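## Task

Arrange the nests so that N1 holds plate M06, N2 holds plate M09 and N3 holds plate M60. Every plate has to rest flat within its nest's locators, with its well A1 at the nest corner labelled A1. A plate that stays in position only because the robot holds it is not counted. At the end, open the grippers and move the arms away.

## Robot and tools

Setup. There are two arms, left_arm and right_arm. The nest OUT starts empty and sits between them. In front of the arms, arranged in an arc and going clockwise when seen from above, are N1, N2, N3 and RD. A plate's well A1 is at its cut-off corner. A fixed bar-code scanner stands next to RD and is always on. If a plate lies flat in RD with A1 at the corner marked A1, and nothing blocks the scanner's view, the results show that plate's ID. You cannot command the scanner. An arm you are not using can be parked out of the way.

Frame. All reported poses use one world frame. Its origin is on the table top between the arms. +x points out over the table, +z points up, and left_arm is on the +y side. The arm names do not refer to sides of any image. Reported hand positions can be a little wrong, and the error grows at long reach. On each gripper, the fingers point along its own +x axis and open and close along its y axis. The reported position is the point between the finger pads, roughly 2 cm short of the fingertips. The fingers stick out to one side of the wrist flange. They are horizontal when the flange points straight down, and wrist roll turns them.

execute_actions(actions). This takes a list of actions that run in order. Each action is an object with one or more of the keys rows, steps and until. An empty list only returns the state and images.
- rows: a table of 1 to 15 rows. Each row lasts one control step (1/30 s). A row always has 14 numbers, each in [-1, 1]. The first 7 are for left_arm and the last 7 for right_arm, each in the order dx, dy, dz, rx, ry, rz, opening.
- dx to rz are an offset, not a pose. The offset is measured in that gripper's own axes from its measured pose when the action began. For the first action of a call, that is the last pose a result reported. Every row is measured from the same start, not from the row before it. A value of 1.0 means 0.6 m or 180 degrees. rx, ry and rz together form a single rotation vector. To keep an arm still, send zeros.
- opening is absolute. +1 is fully open (0.150 m). -1 is closed, which still leaves a 0.071 m gap between the fingers. Going from open to closed takes at least about 0.4 s.
- steps: an integer from 1 to 450 (450 is 15 s). It must be at least the number of rows and defaults to 15. Once the rows run out, each arm keeps heading for its last target and each gripper keeps its last command, so a long move needs more steps.
- until: optional conditions on the scanner's fields code (an ID such as "m06", or "no_read") or reads. Example: {"scanner": {"code": "m06"}}. A number must be given as [comparison, value], with the comparison one of =, !=, <, <=, > or >=. The action stops at the first step where every condition holds. This does not brake the arms. Any value out of range or any unknown name makes the whole call fail before anything moves.

Motion limits. On each step, the commanded pose is clipped to within 70 mm and 16 degrees of the measured pose. Damped inverse kinematics then gives position priority over orientation. Joint targets move at no more than 3.14 rad/s and take 0.16 s to reach that speed. If an action ends before a move is complete, send the remaining part in the next action. Start moves gently: raise the offset by about 0.01 per row (6 mm per step) rather than jumping to the full value. Sudden starts can shake a held plate loose. Brief outside tugs on held parts or loose objects may also happen.

Results. The state line lists each arm's end_effector_position (m), end_effector_quat_wxyz and velocities (m/s, rad/s). A Hand target line gives the pose the controller is currently driving toward. A "pose unreachable" line means the clearance check changed or blocked that arm's command; that arm drops its target and comes to rest. If an arm is forced too far from its target, both arms drop their targets. grip_measured is the finger opening on the same scale as the command, and the last joint value is the opening in metres. Each gripper can read up to about 1 mm off. To keep hold of an object, command an opening at least 0.04 below grip_measured. Each finger pad pushes with about 20 N, but a fast close can push harder. Joint torque readings carry offsets and noise. scanner code shows the current ID or no_read, and reads counts how many times the code has changed from no_read to an ID. Joint ranges (rad): waist and forearm roll ±6.283, shoulder ±2.304, elbow -4.224 to 0.061, wrist pitch ±2.164, wrist roll ±6.283.

Faults. If contact torque reaches a joint's load limit (waist and shoulder 55.2, elbow 46, forearm roll 24.8, wrist pitch and wrist roll 17.4 N m, with a held object's weight included), that arm backs off, stays stopped for 10 s and drops the rest of the call. Holding a load heats the motors. A MOTOR HOT warning appears at 65 °C, and at 80 °C the arm is braked until it cools. Avoid this by not keeping loaded arms waiting.

zoom_image(camera, region). Returns an enlarged view of the latest image from cam_high, cam_low, cam_left_wrist or cam_right_wrist. region is [x0, y0, x1, y1] in pixels, with (0,0) at the top-left and a size of at most 504x504. Each image is 504x504. Calibration data (K, distortion, T_world_to_cam) is provided, with small errors.

finished_scene(scene). Pass the current scene number (1 or 2). This ends the scene permanently and reports whether it succeeded. The goal must still hold at that point. Replying without calling a tool ends everything.

Avoid: dropping or knocking anything off the table, letting the arms collide or press against each other, hard pushes or slams, and closing fast on a plate.

Each tool is called after "Request:" as name(argument=value, ...), one argument or row to a line, values as JSON.

## Session

Request:
execute_actions(
  actions=[],
)

Scene clock: 0.00 s.
left_arm: end_effector_position=(+0.1641, +0.2031, +0.2196) grip_measured=+0.99 end_effector_quat_wxyz=(+0.510, -0.355, +0.488, +0.613) end_effector_velocity=(-0.000, -0.000, +0.000) end_effector_angular_velocity=(-0.001, +0.000, -0.000) | right_arm: end_effector_position=(+0.6178, -0.5521, +0.1416) grip_measured=+0.99 end_effector_quat_wxyz=(+0.636, -0.167, +0.361, -0.661) end_effector_velocity=(+0.001, +0.000, +0.000) end_effector_angular_velocity=(+0.002, -0.001, +0.002)
Joint positions: left_arm=[-0.959  0.116 -0.211 -2.223 -1.083 -0.515  0.149] | right_arm=[-0.005 -1.06  -1.618  0.276 -1.349  1.436  0.149]
Joint velocities: left_arm=[ 0.    -0.    -0.     0.    -0.001 -0.     0.   ] | right_arm=[ 0.     0.    -0.001 -0.    -0.001 -0.002  0.   ]
Joint torques (N m, as the arm reports them, + toward a larger angle): no reading
Hand target (left_arm): +0.164, +0.203, +0.220; +0.510, -0.355, +0.488, +0.613
Hand target (right_arm): +0.618, -0.552, +0.142; +0.636, -0.167, +0.361, -0.661
scanner: code=no_read reads=0

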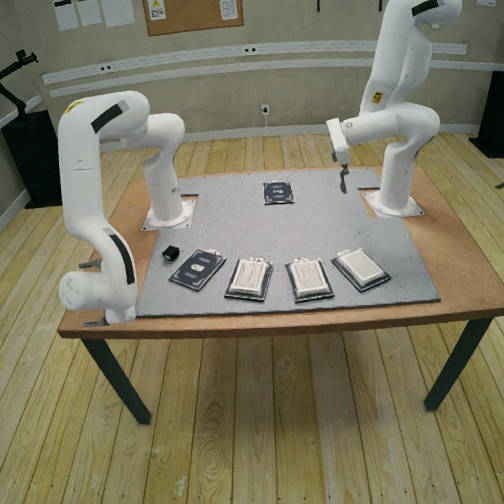

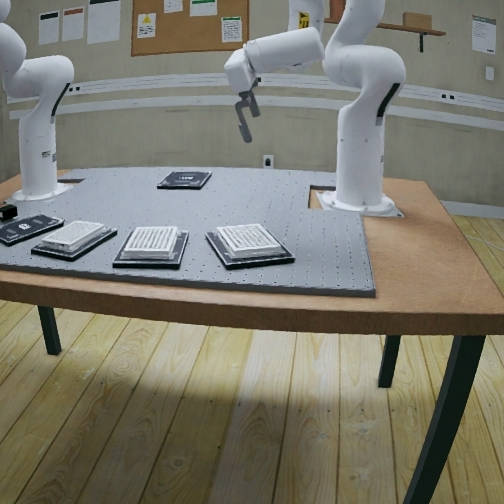

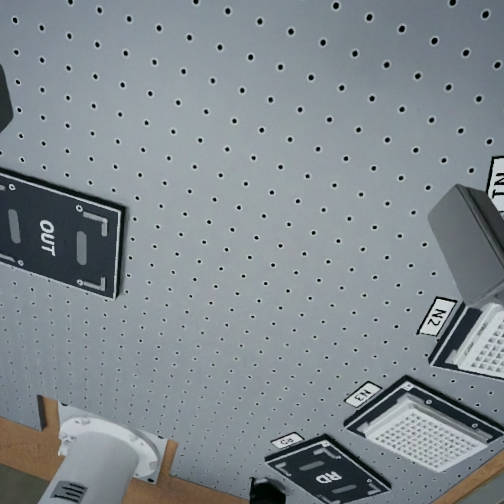

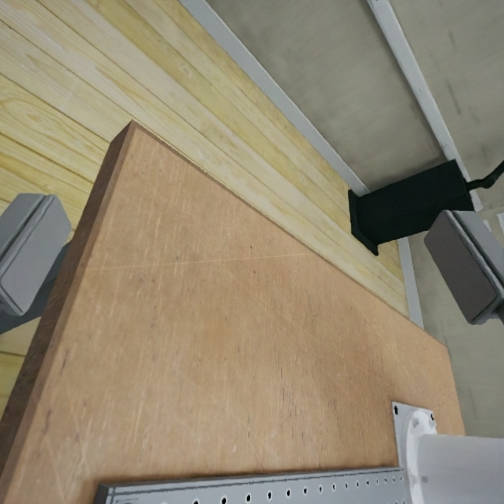

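Request:
zoom_image(
  camera="cam_high",
  region=[140,170,420,320],
)

Request:
zoom_image(
  camera="cam_low",
  region=[0,60,320,290],
)

Region (140, 170, 420, 320) of cam_high's 504x504 image, scaled by 1.800, with more detail than that image has; it fills the top 270 rows of this view, and the rest is white.

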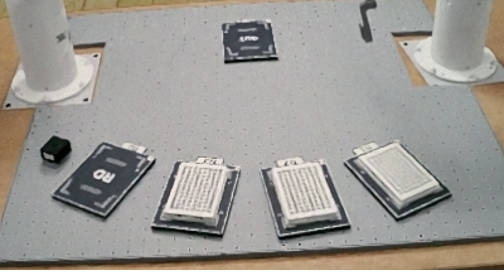

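Region (0, 60, 320, 290) of cam_low's 504x504 image, scaled by 1.575, with more detail than that image has; it fills the top 362 rows of this view, and the rest is white.

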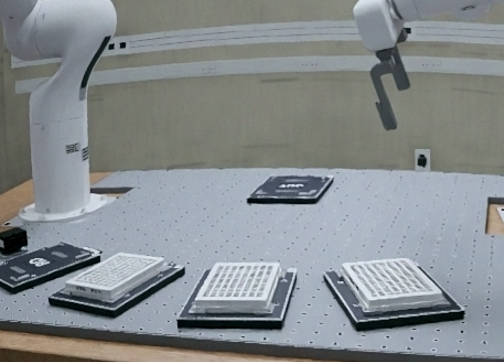

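Request:
execute_actions(
  actions=[
    {"rows":[[0,-0.21,0.375,0.272,-0.374,-0.47,1,-0.73,-0.27,-0.39,0.121,-0.262,0.48,1]],"steps":75},
  ],
)

Scene clock: 9.63 s.
left_arm: end_effector_position=(+0.3020, +0.4192, +0.2519) grip_measured=+0.99 end_effector_quat_wxyz=(+0.999, +0.011, +0.029, +0.011) end_effector_velocity=(-0.000, +0.000, -0.000) end_effector_angular_velocity=(+0.000, +0.001, +0.000) | right_arm: end_effector_position=(+0.4005, -0.0809, +0.1984) grip_measured=+0.99 end_effector_quat_wxyz=(+1.000, -0.000, +0.001, -0.001) end_effector_velocity=(+0.000, +0.001, +0.001) end_effector_angular_velocity=(+0.002, -0.001, +0.000)
Joint positions: left_arm=[-0.575  0.616  0.06  -0.008 -0.617 -0.45   0.149] | right_arm=[ 1.039 -0.459 -0.71   0.01  -0.253  1.038  0.149]
Joint velocities: left_arm=[-0.    -0.001  0.     0.     0.    -0.     0.   ] | right_arm=[ 0.     0.    -0.001  0.     0.001  0.    -0.   ]
Joint torques (N m, as the arm reports them, + toward a larger angle): left_arm=[-8.2  -0.95 -9.49  0.1  -0.4  -0.62] | right_arm=[ -2.51  29.6  -12.48  -0.02   0.53   0.08]
Hand target (left_arm): +0.302, +0.419, +0.252; +0.999, +0.011, +0.029, +0.011
Hand target (right_arm): +0.400, -0.081, +0.198; +1.000, -0.000, +0.001, -0.001
Off the commanded pose (left_arm): 0.002 m, 4 deg.
Off the commanded pose (right_arm): 0.001 m, 0 deg.
scanner: code=no_read reads=0
joint sent to its limit (left arm) — the command would take joint 3 (elbow) past its upper limit, so that joint was sent only as far as its limit.
camera_calibration (this result's frames):
cam_left_wrist: T_world_to_cam=[[0.0455723, -0.968578, 0.2445, 0.341321], [-0.800648, -0.181782, -0.570893, 0.443201], [0.5974, -0.169741, -0.783774, 0.183959], [0, 0, 0, 1]] pos_world=[0.229396, 0.442387, 0.31375]
cam_right_wrist: T_world_to_cam=[[-0.00812702, -0.996587, 0.0821454, -0.091545], [-0.71827, -0.0513358, -0.693868, 0.422108], [0.695717, -0.0646417, -0.715402, -0.0249519], [0, 0, 0, 1]] pos_world=[0.319803, -0.0711762, 0.282556]

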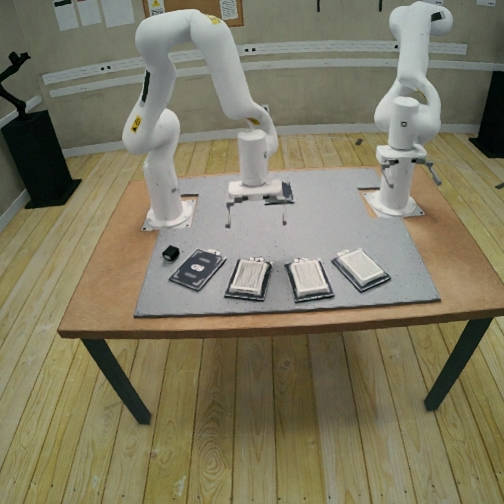

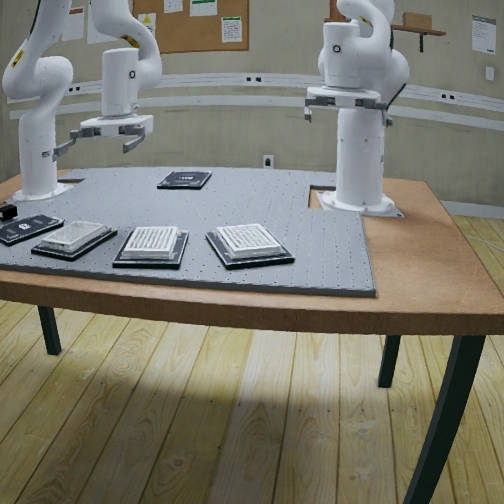

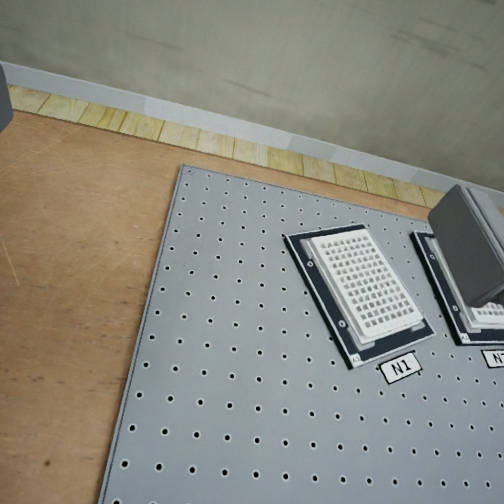

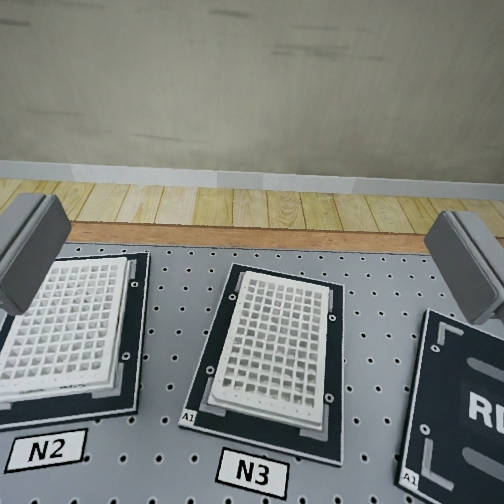

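Request:
zoom_image(
  camera="cam_low",
  region=[0,200,150,275],
)

Request:
zoom_image(
  camera="cam_low",
  region=[110,210,300,280],
)

Request:
zoom_image(
  camera="cam_left_wrist",
  region=[270,210,504,390],
)

Request:
zoom_image(
  camera="cam_right_wrist",
  region=[0,240,360,480],
)

Region (0, 200, 150, 275) of cam_low's 504x504 image, scaled by 3.360, with more detail than that image has.

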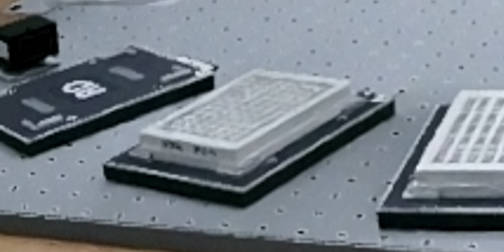

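Region (110, 210, 300, 280) of cam_low's 504x504 image, scaled by 2.653, with more detail than that image has; it fills the top 186 rows of this view, and the rest is white.

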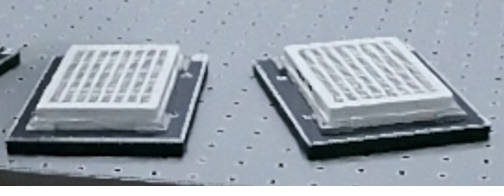

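Region (270, 210, 504, 390) of cam_left_wrist's 504x504 image, scaled by 2.154, with more detail than that image has; it fills the top 388 rows of this view, and the rest is white.

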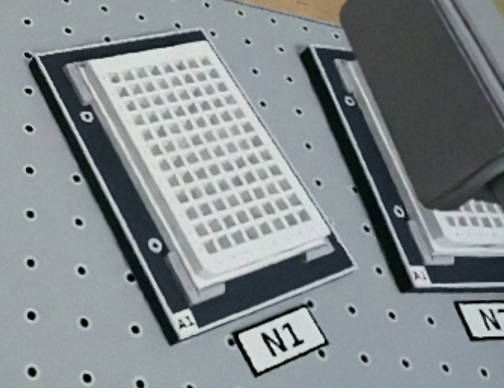

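Region (0, 240, 360, 480) of cam_right_wrist's 504x504 image, scaled by 1.400, with more detail than that image has.

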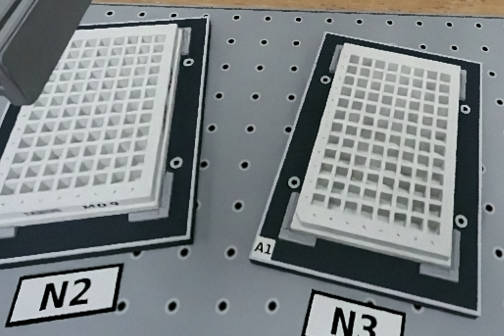

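Request:
execute_actions(
  actions=[
    {"rows":[[-0.03,-0.17,-0.13,0,-0.02,0,1,-0.1,0.15,-0.08,0,0,0.06,1]],"steps":35},
  ],
)

Request:
zoom_image(
  camera="cam_low",
  region=[35,235,85,260],
)

Scene clock: 16.47 s.
left_arm: end_effector_position=(+0.2816, +0.3178, +0.1728) grip_measured=+0.99 end_effector_quat_wxyz=(+1.000, +0.013, -0.004, +0.010) end_effector_velocity=(-0.000, -0.000, -0.001) end_effector_angular_velocity=(-0.027, +0.006, -0.001) | right_arm: end_effector_position=(+0.3405, +0.0091, +0.1505) grip_measured=+0.99 end_effector_quat_wxyz=(+0.996, +0.000, +0.001, +0.093) end_effector_velocity=(+0.000, +0.001, +0.001) end_effector_angular_velocity=(+0.002, -0.001, -0.000)
Joint positions: left_arm=[-1.208 -0.167 -0.08  -0.28   0.069 -0.809  0.149] | right_arm=[ 1.217 -0.625 -0.816  0.014 -0.192  1.023  0.149]
Joint velocities: left_arm=[ 0.014  0.004  0.007  0.347  0.017 -0.332 -0.   ] | right_arm=[ 0.     0.    -0.002 -0.    -0.     0.    -0.   ]
Joint torques (N m, as the arm reports them, + toward a larger angle): left_arm=[-9.67 12.65 -9.55 -0.25 -0.37 -0.14] | right_arm=[ -2.67  35.04 -11.67   0.08   0.61   0.07]
Hand target (left_arm): +0.282, +0.318, +0.173; +1.000, +0.013, -0.003, +0.010
Hand target (right_arm): +0.340, +0.009, +0.151; +0.996, +0.000, +0.001, +0.093
Off the commanded pose (left_arm): 0.001 m, 0 deg.
Off the commanded pose (right_arm): 0.000 m, 0 deg.
scanner: code=no_read reads=0
camera_calibration (this result's frames):
cam_left_wrist: T_world_to_cam=[[0.0277746, -0.969993, 0.241541, 0.269369], [-0.762726, -0.176751, -0.6221, 0.359887], [0.646125, -0.166951, -0.744748, 0.0956363], [0, 0, 0, 1]] pos_world=[0.205221, 0.340863, 0.230047]
cam_right_wrist: T_world_to_cam=[[0.178743, -0.980504, 0.0816307, -0.0621061], [-0.69599, -0.184647, -0.693904, 0.344072], [0.695448, 0.0672164, -0.715425, -0.0127305], [0, 0, 0, 1]] pos_world=[0.259425, 0.00349233, 0.234715]

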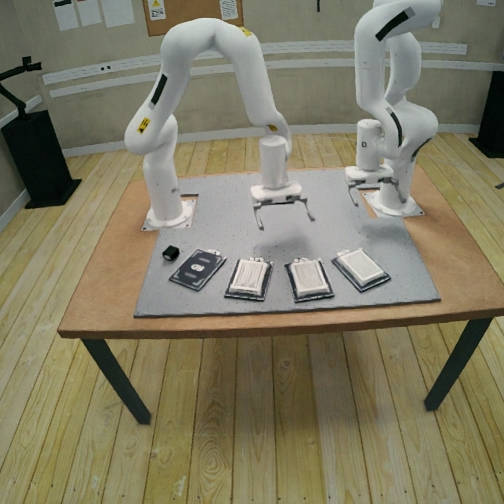

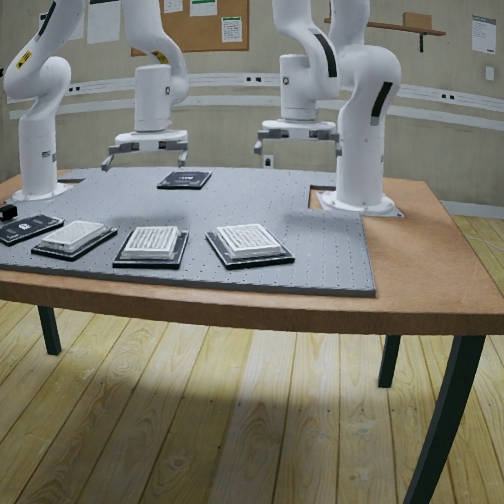

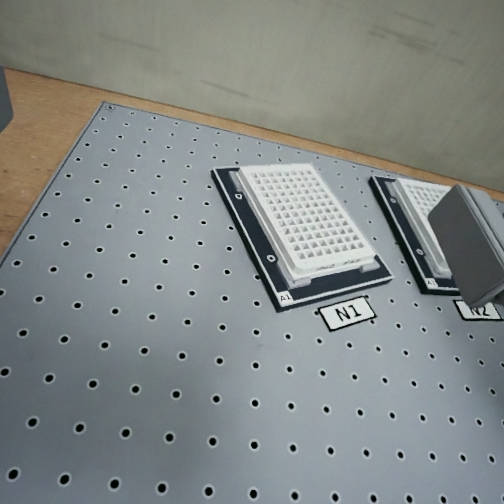

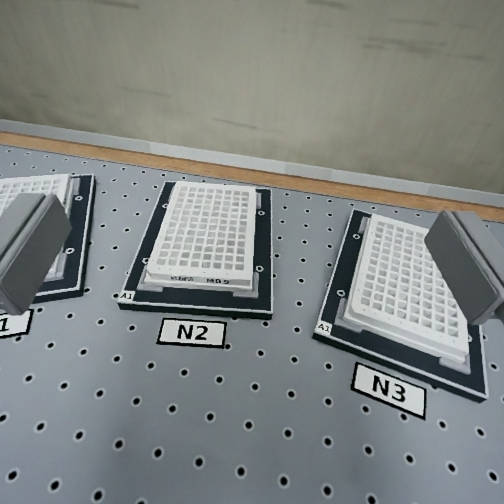

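Region (35, 235, 85, 260) of cam_low's 504x504 image, scaled by 10.080, with more detail than that image has.

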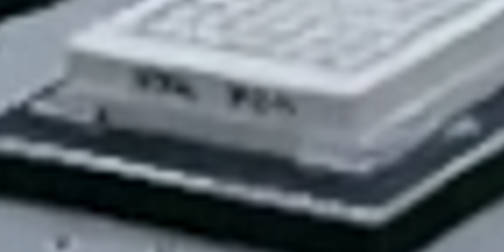

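Request:
zoom_image(
  camera="cam_right_wrist",
  region=[110,170,290,330],
)

Request:
zoom_image(
  camera="cam_left_wrist",
  region=[200,150,400,320],
)

Region (110, 170, 290, 330) of cam_right_wrist's 504x504 image, scaled by 2.800, with more detail than that image has.

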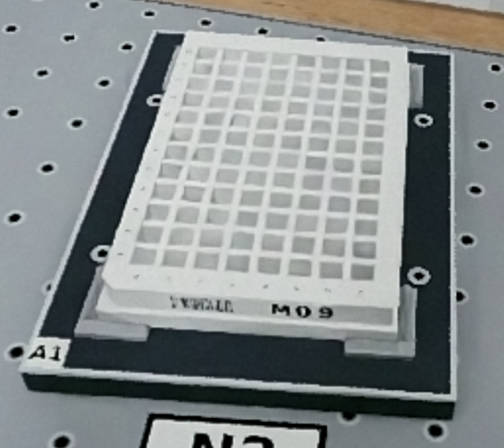

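Region (200, 150, 400, 320) of cam_left_wrist's 504x504 image, scaled by 2.520, with more detail than that image has; it fills the top 428 rows of this view, and the rest is white.

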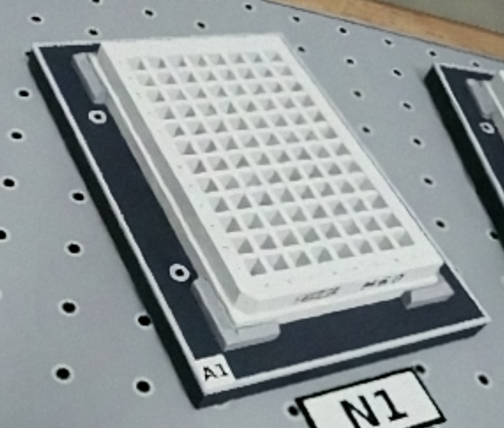

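Request:
execute_actions(
  actions=[
    {"rows":[[0.197,-0.15,-0.085,-0.008,0,0.127,1,0.11,-0.225,-0.05,0,0,-0.12,1]],"steps":35},
  ],
)

Scene clock: 24.83 s.
left_arm: end_effector_position=(+0.4023, +0.2321, +0.1202) grip_measured=+0.99 end_effector_quat_wxyz=(+0.978, -0.002, -0.005, +0.208) end_effector_velocity=(-0.000, +0.000, -0.000) end_effector_angular_velocity=(+0.002, -0.000, +0.001) | right_arm: end_effector_position=(+0.4303, -0.1112, +0.1204) grip_measured=+0.99 end_effector_quat_wxyz=(+0.995, -0.000, +0.001, -0.095) end_effector_velocity=(+0.000, -0.000, +0.000) end_effector_angular_velocity=(+0.000, -0.000, -0.001)
Joint positions: left_arm=[-1.073 -0.601 -0.592 -0.444  0.019 -0.908  0.149] | right_arm=[ 0.972 -0.678 -0.785  0.02  -0.109  1.149  0.149]
Joint velocities: left_arm=[-0.001 -0.002 -0.001 -0.101 -0.     0.1    0.   ] | right_arm=[-0.     0.001  0.    -0.     0.     0.001  0.   ]
Joint torques (N m, as the arm reports them, + toward a larger angle): left_arm=[-10.19  23.1  -11.22  -1.22  -0.26  -0.65] | right_arm=[ -3.44  34.94 -10.42  -0.12   0.57   0.04]
Hand target (left_arm): +0.402, +0.232, +0.120; +0.978, -0.002, -0.005, +0.208
Hand target (right_arm): +0.430, -0.111, +0.120; +0.995, -0.000, +0.001, -0.095
Off the commanded pose (left_arm): 0.001 m, 0 deg.
Off the commanded pose (right_arm): 0.000 m, 0 deg.
scanner: code=no_read reads=0
camera_calibration (this result's frames):
cam_left_wrist: T_world_to_cam=[[0.397771, -0.87585, 0.27325, 0.0210567], [-0.62494, -0.476697, -0.618232, 0.417766], [0.671735, 0.0751501, -0.73697, -0.103254], [0, 0, 0, 1]] pos_world=[0.322062, 0.22535, 0.176427]
cam_right_wrist: T_world_to_cam=[[-0.194746, -0.977361, 0.0827005, -0.0327313], [-0.7151, 0.0837662, -0.693985, 0.40153], [0.671346, -0.19429, -0.715224, -0.107441], [0, 0, 0, 1]] pos_world=[0.35289, -0.0864996, 0.204519]

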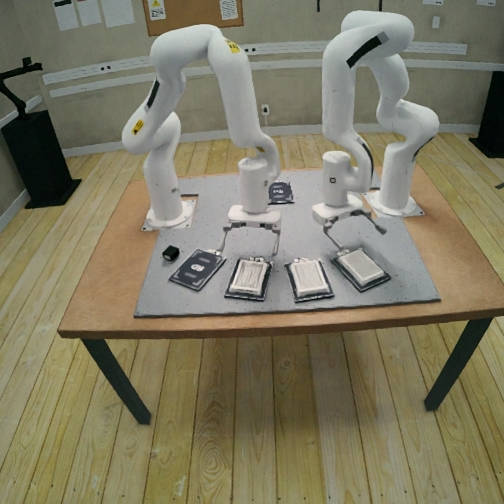

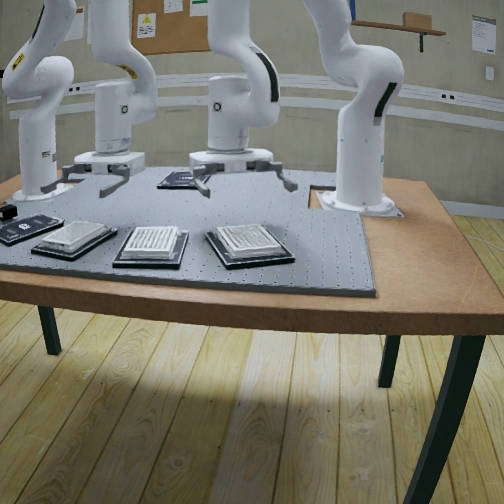

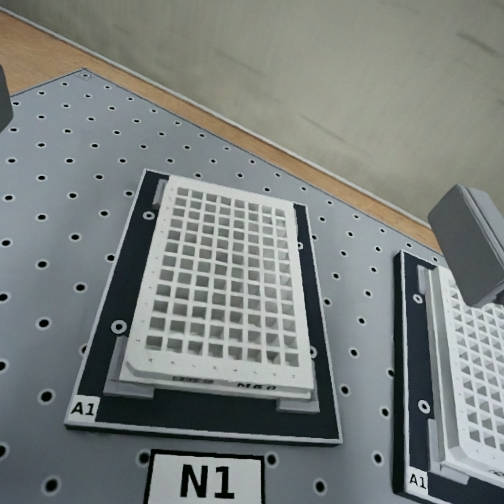

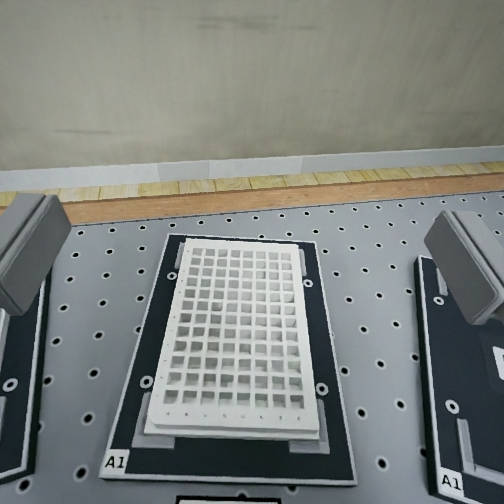

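Request:
execute_actions(
  actions=[
    {"rows":[[0.07,-0.006,-0.07,0,0,0,0.1,0.052,0.003,-0.07,0,0,-0.01,0.1]],"steps":20},
    {"rows":[[0,0,-0.03,0,0,0,0.1,0,0,-0.03,0,0,0,0.1],[0,0,-0.07,0,0,0,0.1,0,0,-0.065,0,0,0,0.1]],"steps":20},
  ],
)

Request:
zoom_image(
  camera="cam_low",
  region=[0,170,320,290],
)

Scene clock: 30.20 s.
left_arm: end_effector_position=(+0.4433, +0.2459, +0.0369) grip_measured=+0.10 end_effector_quat_wxyz=(+0.978, +0.000, -0.007, +0.208) end_effector_velocity=(-0.000, +0.000, -0.001) end_effector_angular_velocity=(+0.000, +0.001, +0.000) | right_arm: end_effector_position=(+0.4611, -0.1153, +0.0396) grip_measured=+0.10 end_effector_quat_wxyz=(+0.994, -0.001, +0.000, -0.111) end_effector_velocity=(+0.000, +0.000, -0.000) end_effector_angular_velocity=(+0.000, -0.000, +0.001)
Joint positions: left_arm=[-0.967 -0.863 -0.716 -0.085  0.155 -1.162  0.114] | right_arm=[ 0.915 -0.905 -0.908  0.041 -0.004  1.103  0.114]
Joint velocities: left_arm=[ 0.    -0.001 -0.     0.003  0.    -0.003  0.   ] | right_arm=[ 0.    -0.001 -0.001  0.013  0.    -0.015 -0.   ]
Joint torques (N m, as the arm reports them, + toward a larger angle): left_arm=[-7.58 25.96 -8.61 -1.22 -0.22 -0.54] | right_arm=[-2.95 39.52 -9.3  -0.23  0.58  0.08]
Hand target (left_arm): +0.443, +0.246, +0.037; +0.978, +0.000, -0.007, +0.208
Hand target (right_arm): +0.461, -0.115, +0.039; +0.994, -0.001, +0.001, -0.111
Off the commanded pose (left_arm): 0.000 m, 0 deg.
Off the commanded pose (right_arm): 0.000 m, 0 deg.
scanner: code=no_read reads=0
camera_calibration (this result's frames):
cam_left_wrist: T_world_to_cam=[[0.3969, -0.877194, 0.270187, 0.0405079], [-0.622929, -0.473624, -0.622607, 0.396985], [0.674114, 0.0788057, -0.734411, -0.195249], [0, 0, 0, 1]] pos_world=[0.362836, 0.238942, 0.092828]
cam_right_wrist: T_world_to_cam=[[-0.225404, -0.970691, 0.0833733, -0.00913381], [-0.710985, 0.105381, -0.695266, 0.368414], [0.666103, -0.215993, -0.7139, -0.186812], [0, 0, 0, 1]] pos_world=[0.384314, -0.08804, 0.123542]

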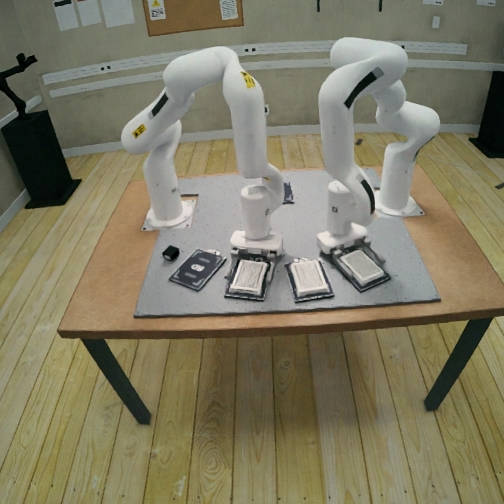

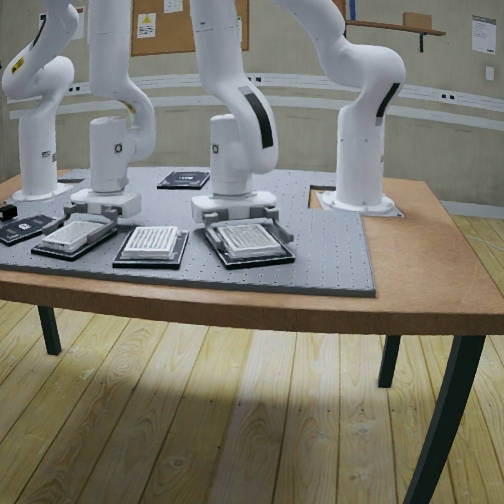

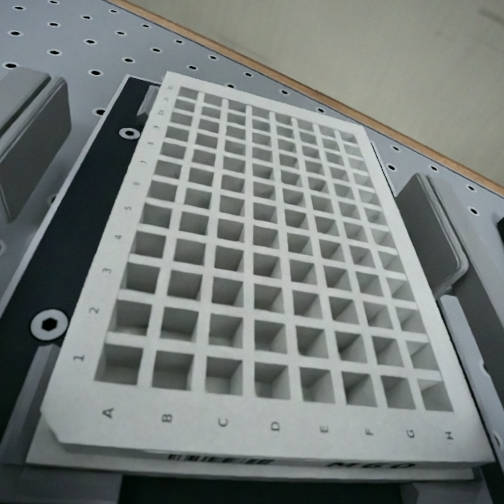

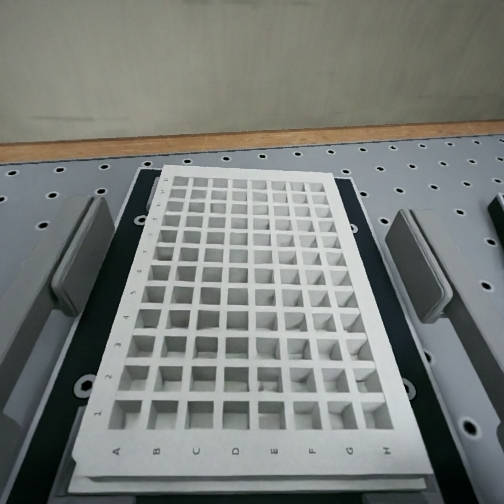

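Region (0, 170, 320, 290) of cam_low's 504x504 image, scaled by 1.575, with more detail than that image has; it fills the top 189 rows of this view, and the rest is white.

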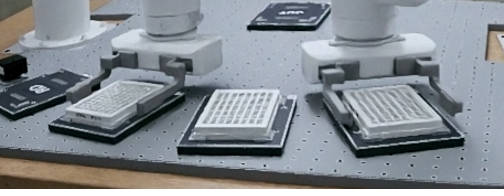

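Request:
execute_actions(
  actions=[
    {"rows":[[0,0,-0.017,0,0,0,0.1,0,0,-0.012,0,0,0,0.1]],"steps":12},
    {"rows":[[0,0,0,0,0,0,-0.2,0,0,0,0,0,0,-0.2],[0,0,0,0,0,0,-0.4,0,0,0,0,0,0,-0.4],[0,0,0,0,0,0,-0.5,0,0,0,0,0,0,-0.5],[0,0,0,0,0,0,-0.55,0,0,0,0,0,0,-0.55],[0,0,0,0,0,0,-0.6,0,0,0,0,0,0,-0.6],[0,0,0,0,0,0,-0.63,0,0,0,0,0,0,-0.63],[0,0,0,0,0,0,-0.66,0,0,0,0,0,0,-0.66],[0,0,0,0,0,0,-0.7,0,0,0,0,0,0,-0.7],[0,0,0,0,0,0,-0.74,0,0,0,0,0,0,-0.74],[0,0,0,0,0,0,-0.78,0,0,0,0,0,0,-0.78],[0,0,0,0,0,0,-0.85,0,0,0,0,0,0,-0.85]],"steps":20},
  ],
)

Request:
zoom_image(
  camera="cam_low",
  region=[20,190,310,280],
)

Scene clock: 39.23 s.
left_arm: end_effector_position=(+0.4455, +0.2437, +0.0323) grip_measured=-0.02 end_effector_quat_wxyz=(+0.978, -0.007, -0.012, +0.210) end_effector_velocity=(-0.000, -0.000, -0.000) end_effector_angular_velocity=(+0.000, +0.000, -0.002) | right_arm: end_effector_position=(+0.4617, -0.1146, +0.0339) grip_measured=-0.65 end_effector_quat_wxyz=(+0.994, +0.001, -0.001, -0.111) end_effector_velocity=(-0.000, +0.000, +0.000) end_effector_angular_velocity=(+0.001, -0.001, +0.000)
Joint positions: left_arm=[-0.968 -0.88  -0.726 -0.077  0.179 -1.174  0.11 ] | right_arm=[ 0.916 -0.921 -0.917  0.041  0.007  1.105  0.085]
Joint velocities: left_arm=[ 0.    -0.     0.     0.001  0.     0.001  0.   ] | right_arm=[ 0.001  0.001  0.     0.002  0.001 -0.002 -0.   ]
Joint torques (N m, as the arm reports them, + toward a larger angle): left_arm=[  0.63   8.58 -21.98   3.49  -3.     3.04] | right_arm=[ 0.43 13.39 -2.31 -0.57 -0.94 -0.21]
Hand target (left_arm): +0.445, +0.244, +0.031; +0.978, -0.006, -0.012, +0.210
Hand target (right_arm): +0.461, -0.115, +0.034; +0.994, +0.000, -0.000, -0.112
Off the commanded pose (left_arm): 0.001 m, 0 deg.
Off the commanded pose (right_arm): 0.001 m, 0 deg.
scanner: code=no_read reads=0
camera_calibration (this result's frames):
cam_left_wrist: T_world_to_cam=[[0.396816, -0.872166, 0.286117, 0.0371882], [-0.613302, -0.483844, -0.624304, 0.392706], [0.682933, 0.0722579, -0.726898, -0.202512], [0, 0, 0, 1]] pos_world=[0.364393, 0.237076, 0.0873222]
cam_right_wrist: T_world_to_cam=[[-0.227404, -0.970515, 0.0799197, -0.00682957], [-0.708848, 0.108701, -0.696935, 0.364311], [0.667699, -0.215137, -0.712667, -0.191819], [0, 0, 0, 1]] pos_world=[0.384765, -0.0874965, 0.117744]

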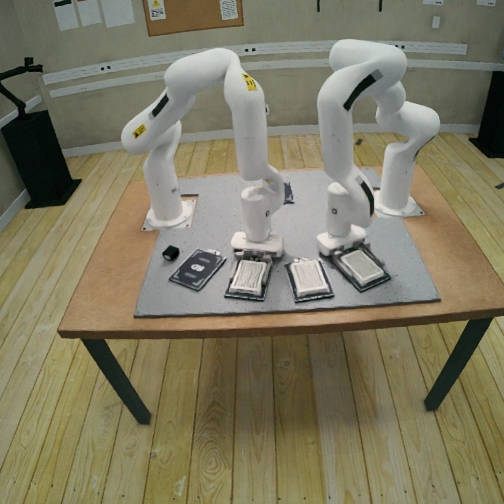

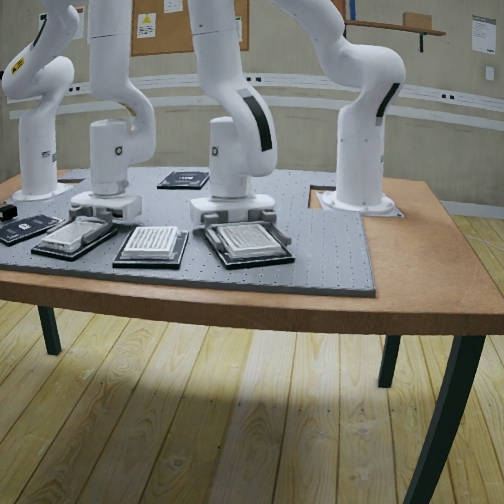

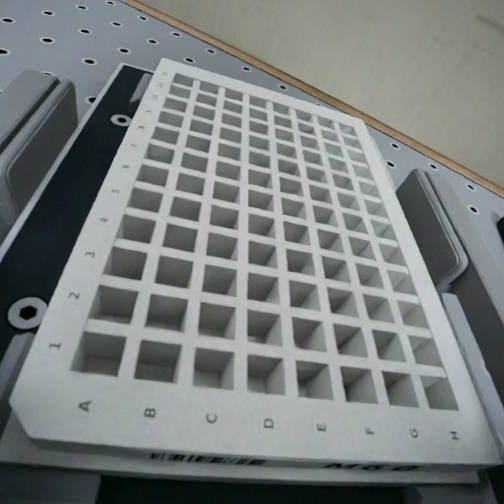

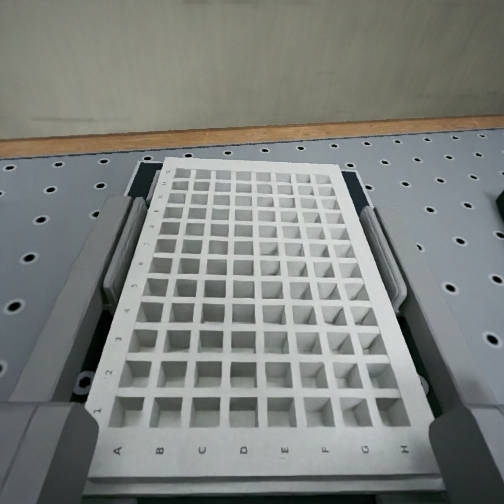

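Region (20, 190, 310, 280) of cam_low's 504x504 image, scaled by 1.738, with more detail than that image has; it fills the top 156 rows of this view, and the rest is white.

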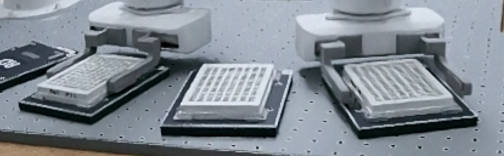

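Request:
execute_actions(
  actions=[
    {"rows":[[0,0,0,0,0,0,0.1,0,0,0.004,0,0,0,-0.8]],"steps":5},
    {"rows":[[-0.002,0.004,0.009,0.004,0.007,0,0.1,0,0,0.01,0,0,0,-0.8],[-0.002,0.004,0.009,0.004,0.007,0,0.1,0,0,0.02,0,0,0,-0.8],[-0.002,0.004,0.009,0.004,0.007,0,0.1,0,0,0.035,0,0,0,-0.8],[-0.002,0.004,0.009,0.004,0.007,0,0.1,0,0,0.05,0,0,0,-0.8],[-0.002,0.004,0.009,0.004,0.007,0,0.1,0,0,0.07,0,0,0,-0.8],[-0.002,0.004,0.009,0.004,0.007,0,0.1,0,0,0.09,0,0,0,-0.8]],"steps":14},
    {"rows":[[0,0,0,0,0,0,-0.2,0,-0.02,0.01,0,0,0,-0.8],[0,0,0,0,0,0,-0.4,0,-0.04,0.02,0,0,0,-0.8],[0,0,0,0,0,0,-0.5,0,-0.06,0.03,0,0,0,-0.8],[0,0,0,0,0,0,-0.55,0,-0.09,0.04,0,0,0,-0.8],[0,0,0,0,0,0,-0.6,0,-0.12,0.05,0,0,0,-0.8],[0,0,0,0,0,0,-0.63,0,-0.15,0.06,0,0,0,-0.8],[0,0,0,0,0,0,-0.66,0,-0.18,0.06,0,0,0,-0.8],[0,0,0,0,0,0,-0.7,0,-0.21,0.06,0,0,0,-0.8],[0,0,0,0,0,0,-0.74,0,-0.24,0.06,0,0,0,-0.8],[0,0,0,0,0,0,-0.8,0,-0.27,0.06,0,0,0,-0.8],[0,0,0,0,0,0,-0.8,0,-0.3,0.06,0,0,0,-0.8],[0,0,0,0,0,0,-0.8,0,-0.33,0.06,0,0,0,-0.8],[0,0,0,0,0,0,-0.8,0,-0.36,0.06,0,0,0,-0.8],[0,0,0,0,0,0,-0.8,0,-0.39,0.06,0,0,0,-0.8],[0,0,0,0,0,0,-0.8,0,-0.42,0.06,0,0,0,-0.8]],"steps":25},
  ],
)

Scene clock: 45.00 s.
left_arm: end_effector_position=(+0.4460, +0.2417, +0.0387) grip_measured=-0.65 end_effector_quat_wxyz=(+0.979, -0.005, -0.002, +0.204) end_effector_velocity=(+0.000, +0.000, -0.000) end_effector_angular_velocity=(+0.000, +0.000, -0.000) | right_arm: end_effector_position=(+0.4056, -0.3607, +0.1249) grip_measured=-0.66 end_effector_quat_wxyz=(+0.994, +0.003, +0.006, -0.112) end_effector_velocity=(+0.002, -0.006, +0.001) end_effector_angular_velocity=(-0.058, -0.068, +0.027)
Joint positions: left_arm=[-0.963 -0.854 -0.719  0.02   0.145 -1.252  0.085] | right_arm=[ 0.484 -0.471 -0.3   -0.067  0.165  0.781  0.085]
Joint velocities: left_arm=[ 0.    -0.    -0.    -0.001 -0.     0.001  0.   ] | right_arm=[ 0.011 -0.039  0.009  0.538  0.075 -0.548  0.   ]
Joint torques (N m, as the arm reports them, + toward a larger angle): left_arm=[ 2.76 19.23  9.92 -8.42 -4.49 -7.29] | right_arm=[-2.16 20.19 -6.02 -1.72  0.55  0.18]
Hand target (left_arm): +0.443, +0.246, +0.038; +0.978, -0.002, +0.000, +0.210
Hand target (right_arm): +0.405, -0.362, +0.125; +0.994, +0.001, +0.003, -0.111
Off the commanded pose (left_arm): 0.005 m, 1 deg.
Off the commanded pose (right_arm): 0.001 m, 1 deg.
scanner: code=no_read reads=0
camera_calibration (this result's frames):
cam_left_wrist: T_world_to_cam=[[0.391298, -0.877157, 0.278354, 0.0373415], [-0.632925, -0.47609, -0.610528, 0.402368], [0.668051, 0.0627216, -0.741468, -0.188558], [0, 0, 0, 1]] pos_world=[0.366023, 0.236144, 0.0954529]
cam_right_wrist: T_world_to_cam=[[-0.227565, -0.970621, 0.078162, -0.265465], [-0.717485, 0.112864, -0.687369, 0.418511], [0.658353, -0.212502, -0.72209, -0.136486], [0, 0, 0, 1]] pos_world=[0.329721, -0.333905, 0.209866]

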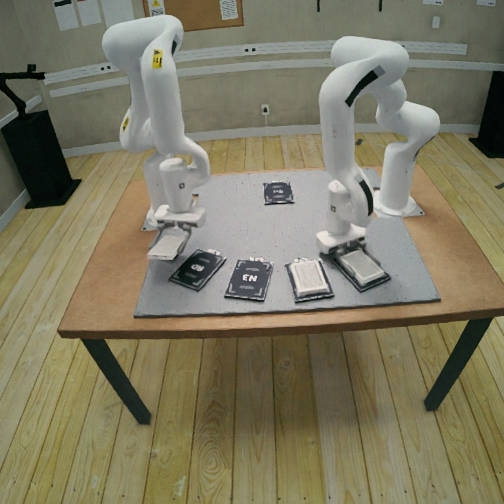

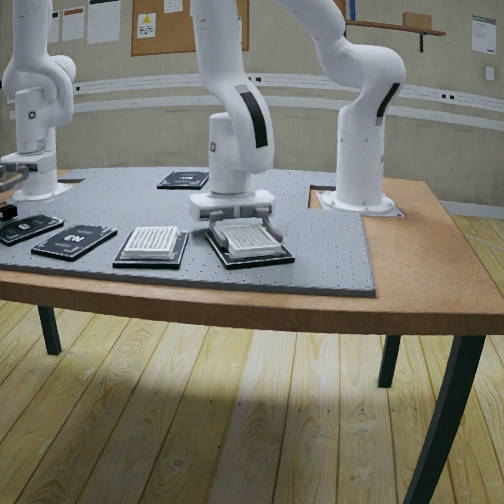

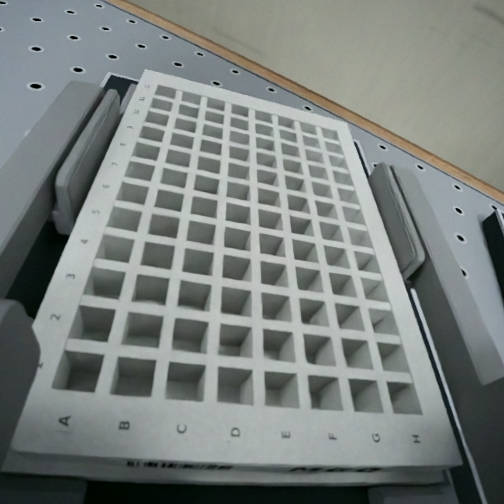

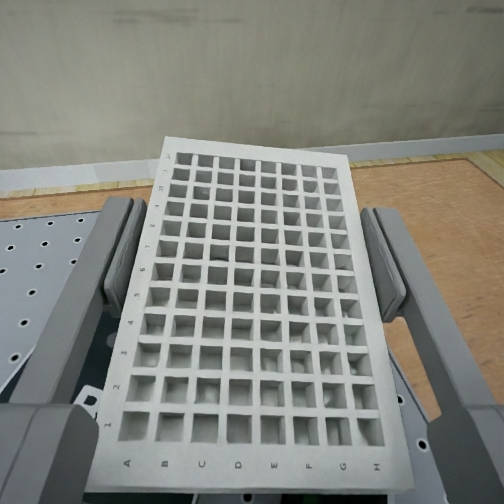

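Request:
execute_actions(
  actions=[
    {"rows":[[0,-0.002,0,0,0,0,-0.8,0,0,0,0,0,0,-0.8]],"steps":8},
    {"rows":[[0,0,0.002,0,0,0,-0.8,0,0,0,0,0,0,-0.8],[0,0,0.005,0,0,0,-0.8,0,0,0,0,0,0,-0.8],[0,0,0.009,0,0,0,-0.8,0,0,0,0,0,0,-0.8],[0,0,0.014,0,0,0,-0.8,0,0,0,0,0,0,-0.8],[0,0,0.02,0,0,0,-0.8,0,0,0,0,0,0,-0.8],[0,0,0.027,0,0,0,-0.8,0,0,0,0,0,0,-0.8],[0,0,0.035,0,0,0,-0.8,0,0,0,0,0,0,-0.8],[0,0,0.044,0,0,0,-0.8,0,0,0,0,0,0,-0.8],[0,0,0.053,0,0,0,-0.8,0,0,0,0,0,0,-0.8],[0,0,0.062,0,0,0,-0.8,0,0,0,0,0,0,-0.8],[0,0,0.07,0,0,0,-0.8,0,0,0,0,0,0,-0.8],[0,0,0.077,0,0,0,-0.8,0,0,0,0,0,0,-0.8]],"steps":20},
  ],
)

Request:
zoom_image(
  camera="cam_high",
  region=[130,190,410,320],
)

Scene clock: 51.10 s.
left_arm: end_effector_position=(+0.4456, +0.2422, +0.0841) grip_measured=-0.80 end_effector_quat_wxyz=(+0.979, -0.003, -0.001, +0.204) end_effector_velocity=(+0.003, -0.006, +0.003) end_effector_angular_velocity=(-0.013, -0.008, -0.014) | right_arm: end_effector_position=(+0.4056, -0.3607, +0.1249) grip_measured=-0.66 end_effector_quat_wxyz=(+0.994, +0.002, +0.006, -0.112) end_effector_velocity=(+0.000, +0.000, +0.000) end_effector_angular_velocity=(+0.001, -0.001, +0.001)
Joint positions: left_arm=[-0.963 -0.722 -0.67   0.034  0.058 -1.267  0.079] | right_arm=[ 0.484 -0.471 -0.3   -0.064  0.165  0.778  0.085]
Joint velocities: left_arm=[-0.002  0.005 -0.005  0.046  0.005 -0.033  0.   ] | right_arm=[-0.    -0.    -0.    -0.     0.001 -0.001 -0.   ]
Joint torques (N m, as the arm reports them, + toward a larger angle): left_arm=[-10.49  24.33 -10.71  -1.47  -0.31  -0.34] | right_arm=[-2.7  19.66 -6.31 -0.47  0.63  0.09]
Hand target (left_arm): +0.446, +0.241, +0.085; +0.979, -0.005, -0.001, +0.203
Hand target (right_arm): +0.406, -0.361, +0.125; +0.994, +0.002, +0.006, -0.112
Off the commanded pose (left_arm): 0.001 m, 0 deg.
Off the commanded pose (right_arm): 0.000 m, 0 deg.
scanner: code=no_read reads=0
camera_calibration (this result's frames):
cam_left_wrist: T_world_to_cam=[[0.39255, -0.877972, 0.273987, 0.0253847], [-0.634082, -0.474131, -0.610851, 0.430172], [0.666216, 0.0660587, -0.742827, -0.154567], [0, 0, 0, 1]] pos_world=[0.365775, 0.236455, 0.140999]
cam_right_wrist: T_world_to_cam=[[-0.227303, -0.970659, 0.0784527, -0.2656], [-0.717306, 0.112397, -0.687633, 0.418314], [0.658639, -0.212576, -0.721807, -0.136663], [0, 0, 0, 1]] pos_world=[0.329699, -0.333876, 0.209839]

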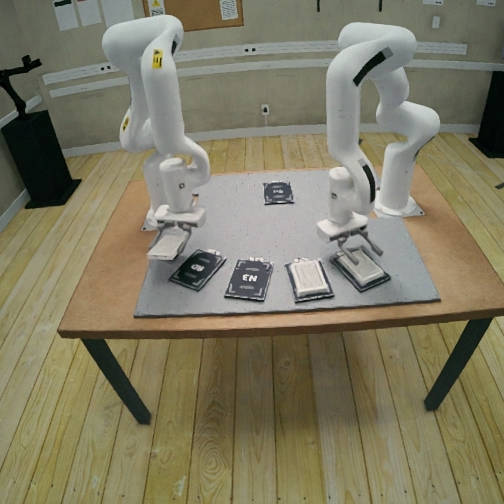

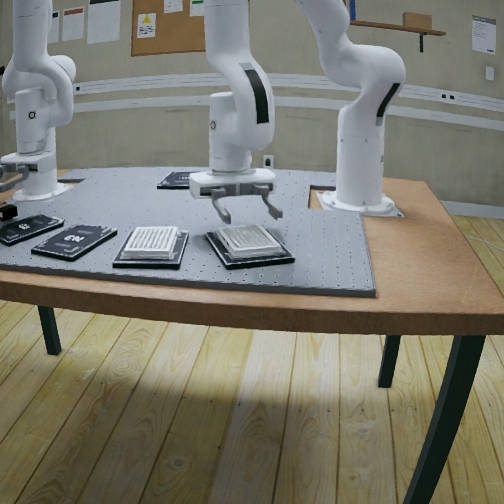

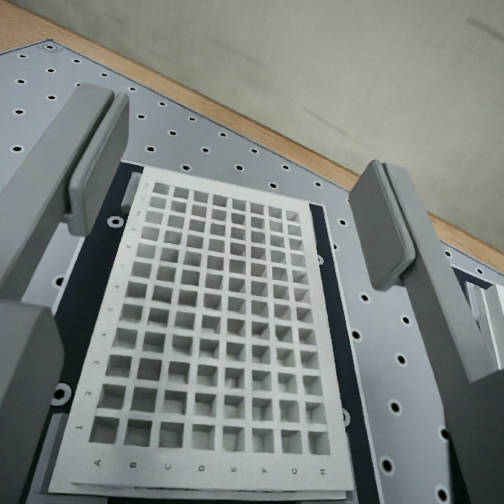

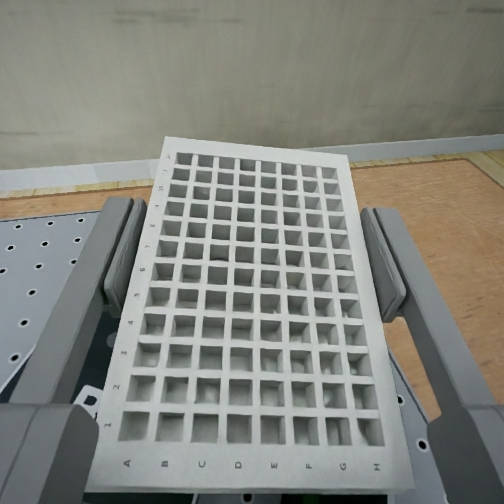

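Region (130, 190, 410, 320) of cam_high's 504x504 image, scaled by 1.800, with more detail than that image has; it fills the top 234 rows of this view, and the rest is white.

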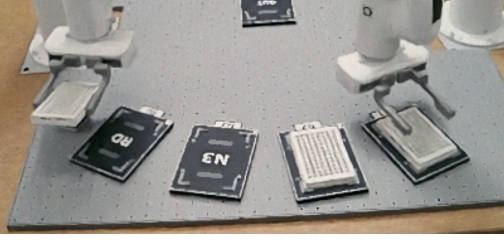

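Request:
execute_actions(
  actions=[
    {"rows":[[0,-0.004,-0.01,0.002,0,0,-0.2,0,0,0,0,0,0,-0.8]],"steps":8},
    {"rows":[[0,0,-0.03,0,0,0,-0.2,0,0,0,0,0,0,-0.8],[0,0,-0.06,0,0,0,-0.2,0,0,0,0,0,0,-0.8]],"steps":12},
    {"rows":[[0,0,-0.012,0,0,0,-0.2,0,0,0,0,0,0,-0.8]],"steps":12},
    {"rows":[[0,0,0,0,0,0,-0.4,0,0,0,0,0,0,-0.8],[0,0,0,0,0,0,-0.5,0,0,0,0,0,0,-0.8],[0,0,0,0,0,0,-0.55,0,0,0,0,0,0,-0.8],[0,0,0,0,0,0,-0.6,0,0,0,0,0,0,-0.8],[0,0,0,0,0,0,-0.63,0,0,0,0,0,0,-0.8],[0,0,0,0,0,0,-0.66,0,0,0,0,0,0,-0.8],[0,0,0,0,0,0,-0.7,0,0,0,0,0,0,-0.8],[0,0,0,0,0,0,-0.8,0,0,0,0,0,0,-0.8]],"steps":16},
  ],
)

Request:
zoom_image(
  camera="cam_low",
  region=[180,190,310,280],
)

Scene clock: 58.17 s.
left_arm: end_effector_position=(+0.4468, +0.2397, +0.0355) grip_measured=-0.65 end_effector_quat_wxyz=(+0.979, -0.001, +0.000, +0.204) end_effector_velocity=(-0.000, +0.000, +0.000) end_effector_angular_velocity=(-0.000, -0.000, +0.000) | right_arm: end_effector_position=(+0.4056, -0.3607, +0.1249) grip_measured=-0.66 end_effector_quat_wxyz=(+0.994, +0.002, +0.006, -0.112) end_effector_velocity=(+0.000, +0.000, +0.000) end_effector_angular_velocity=(+0.000, -0.000, +0.002)
Joint positions: left_arm=[-0.965 -0.864 -0.731  0.009  0.135 -1.245  0.085] | right_arm=[ 0.484 -0.471 -0.3   -0.064  0.165  0.778  0.085]
Joint velocities: left_arm=[0. 0. 0. 0. 0. 0. 0.] | right_arm=[ 0.    -0.    -0.    -0.     0.    -0.001  0.   ]
Joint torques (N m, as the arm reports them, + toward a larger angle): left_arm=[-7.77 27.27 -6.75 -1.11 -0.86 -0.87] | right_arm=[-2.88 20.36 -6.21 -0.42  0.68  0.06]
Hand target (left_arm): +0.447, +0.240, +0.035; +0.979, -0.001, +0.000, +0.204
Hand target (right_arm): +0.406, -0.361, +0.125; +0.994, +0.002, +0.006, -0.112
Off the commanded pose (left_arm): 0.000 m, 0 deg.
Off the commanded pose (right_arm): 0.000 m, 0 deg.
scanner: code=no_read reads=0
camera_calibration (this result's frames):
cam_left_wrist: T_world_to_cam=[[0.393458, -0.878965, 0.269466, 0.0360475], [-0.635619, -0.471849, -0.611021, 0.400135], [0.664213, 0.0691333, -0.74434, -0.191093], [0, 0, 0, 1]] pos_world=[0.367076, 0.233699, 0.0925391]
cam_right_wrist: T_world_to_cam=[[-0.227303, -0.970659, 0.0784529, -0.265601], [-0.717306, 0.112397, -0.687633, 0.418314], [0.658639, -0.212576, -0.721808, -0.136663], [0, 0, 0, 1]] pos_world=[0.329699, -0.333876, 0.209839]

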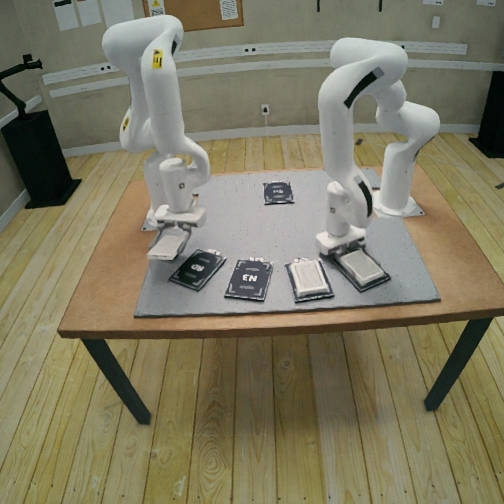

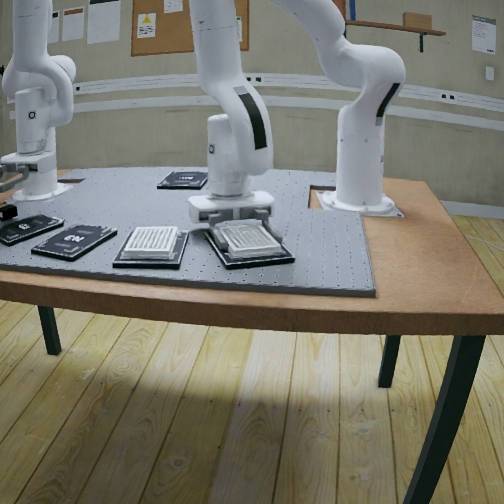

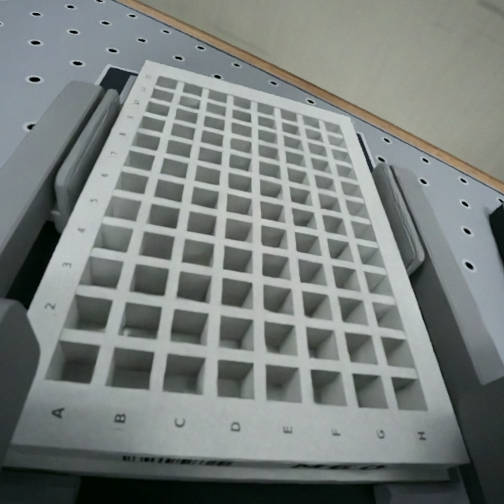

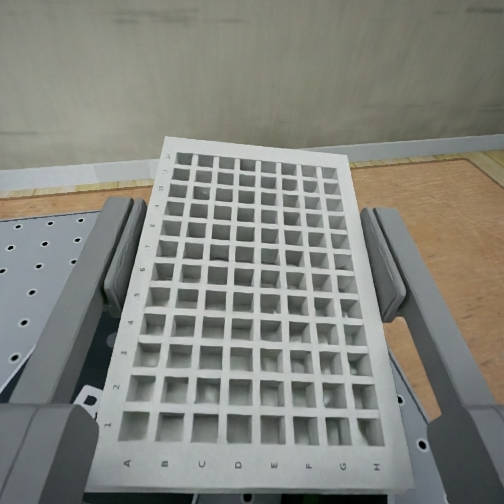

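Region (180, 190, 310, 280) of cam_low's 504x504 image, scaled by 3.877, with more detail than that image has; it fills the top 349 rows of this view, and the rest is white.

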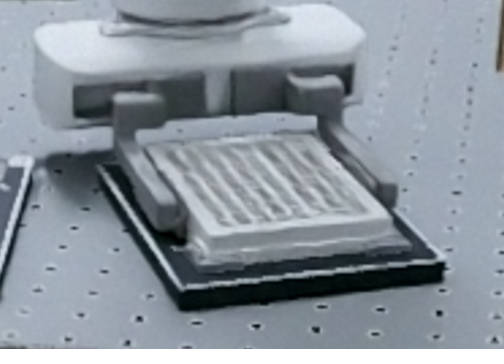

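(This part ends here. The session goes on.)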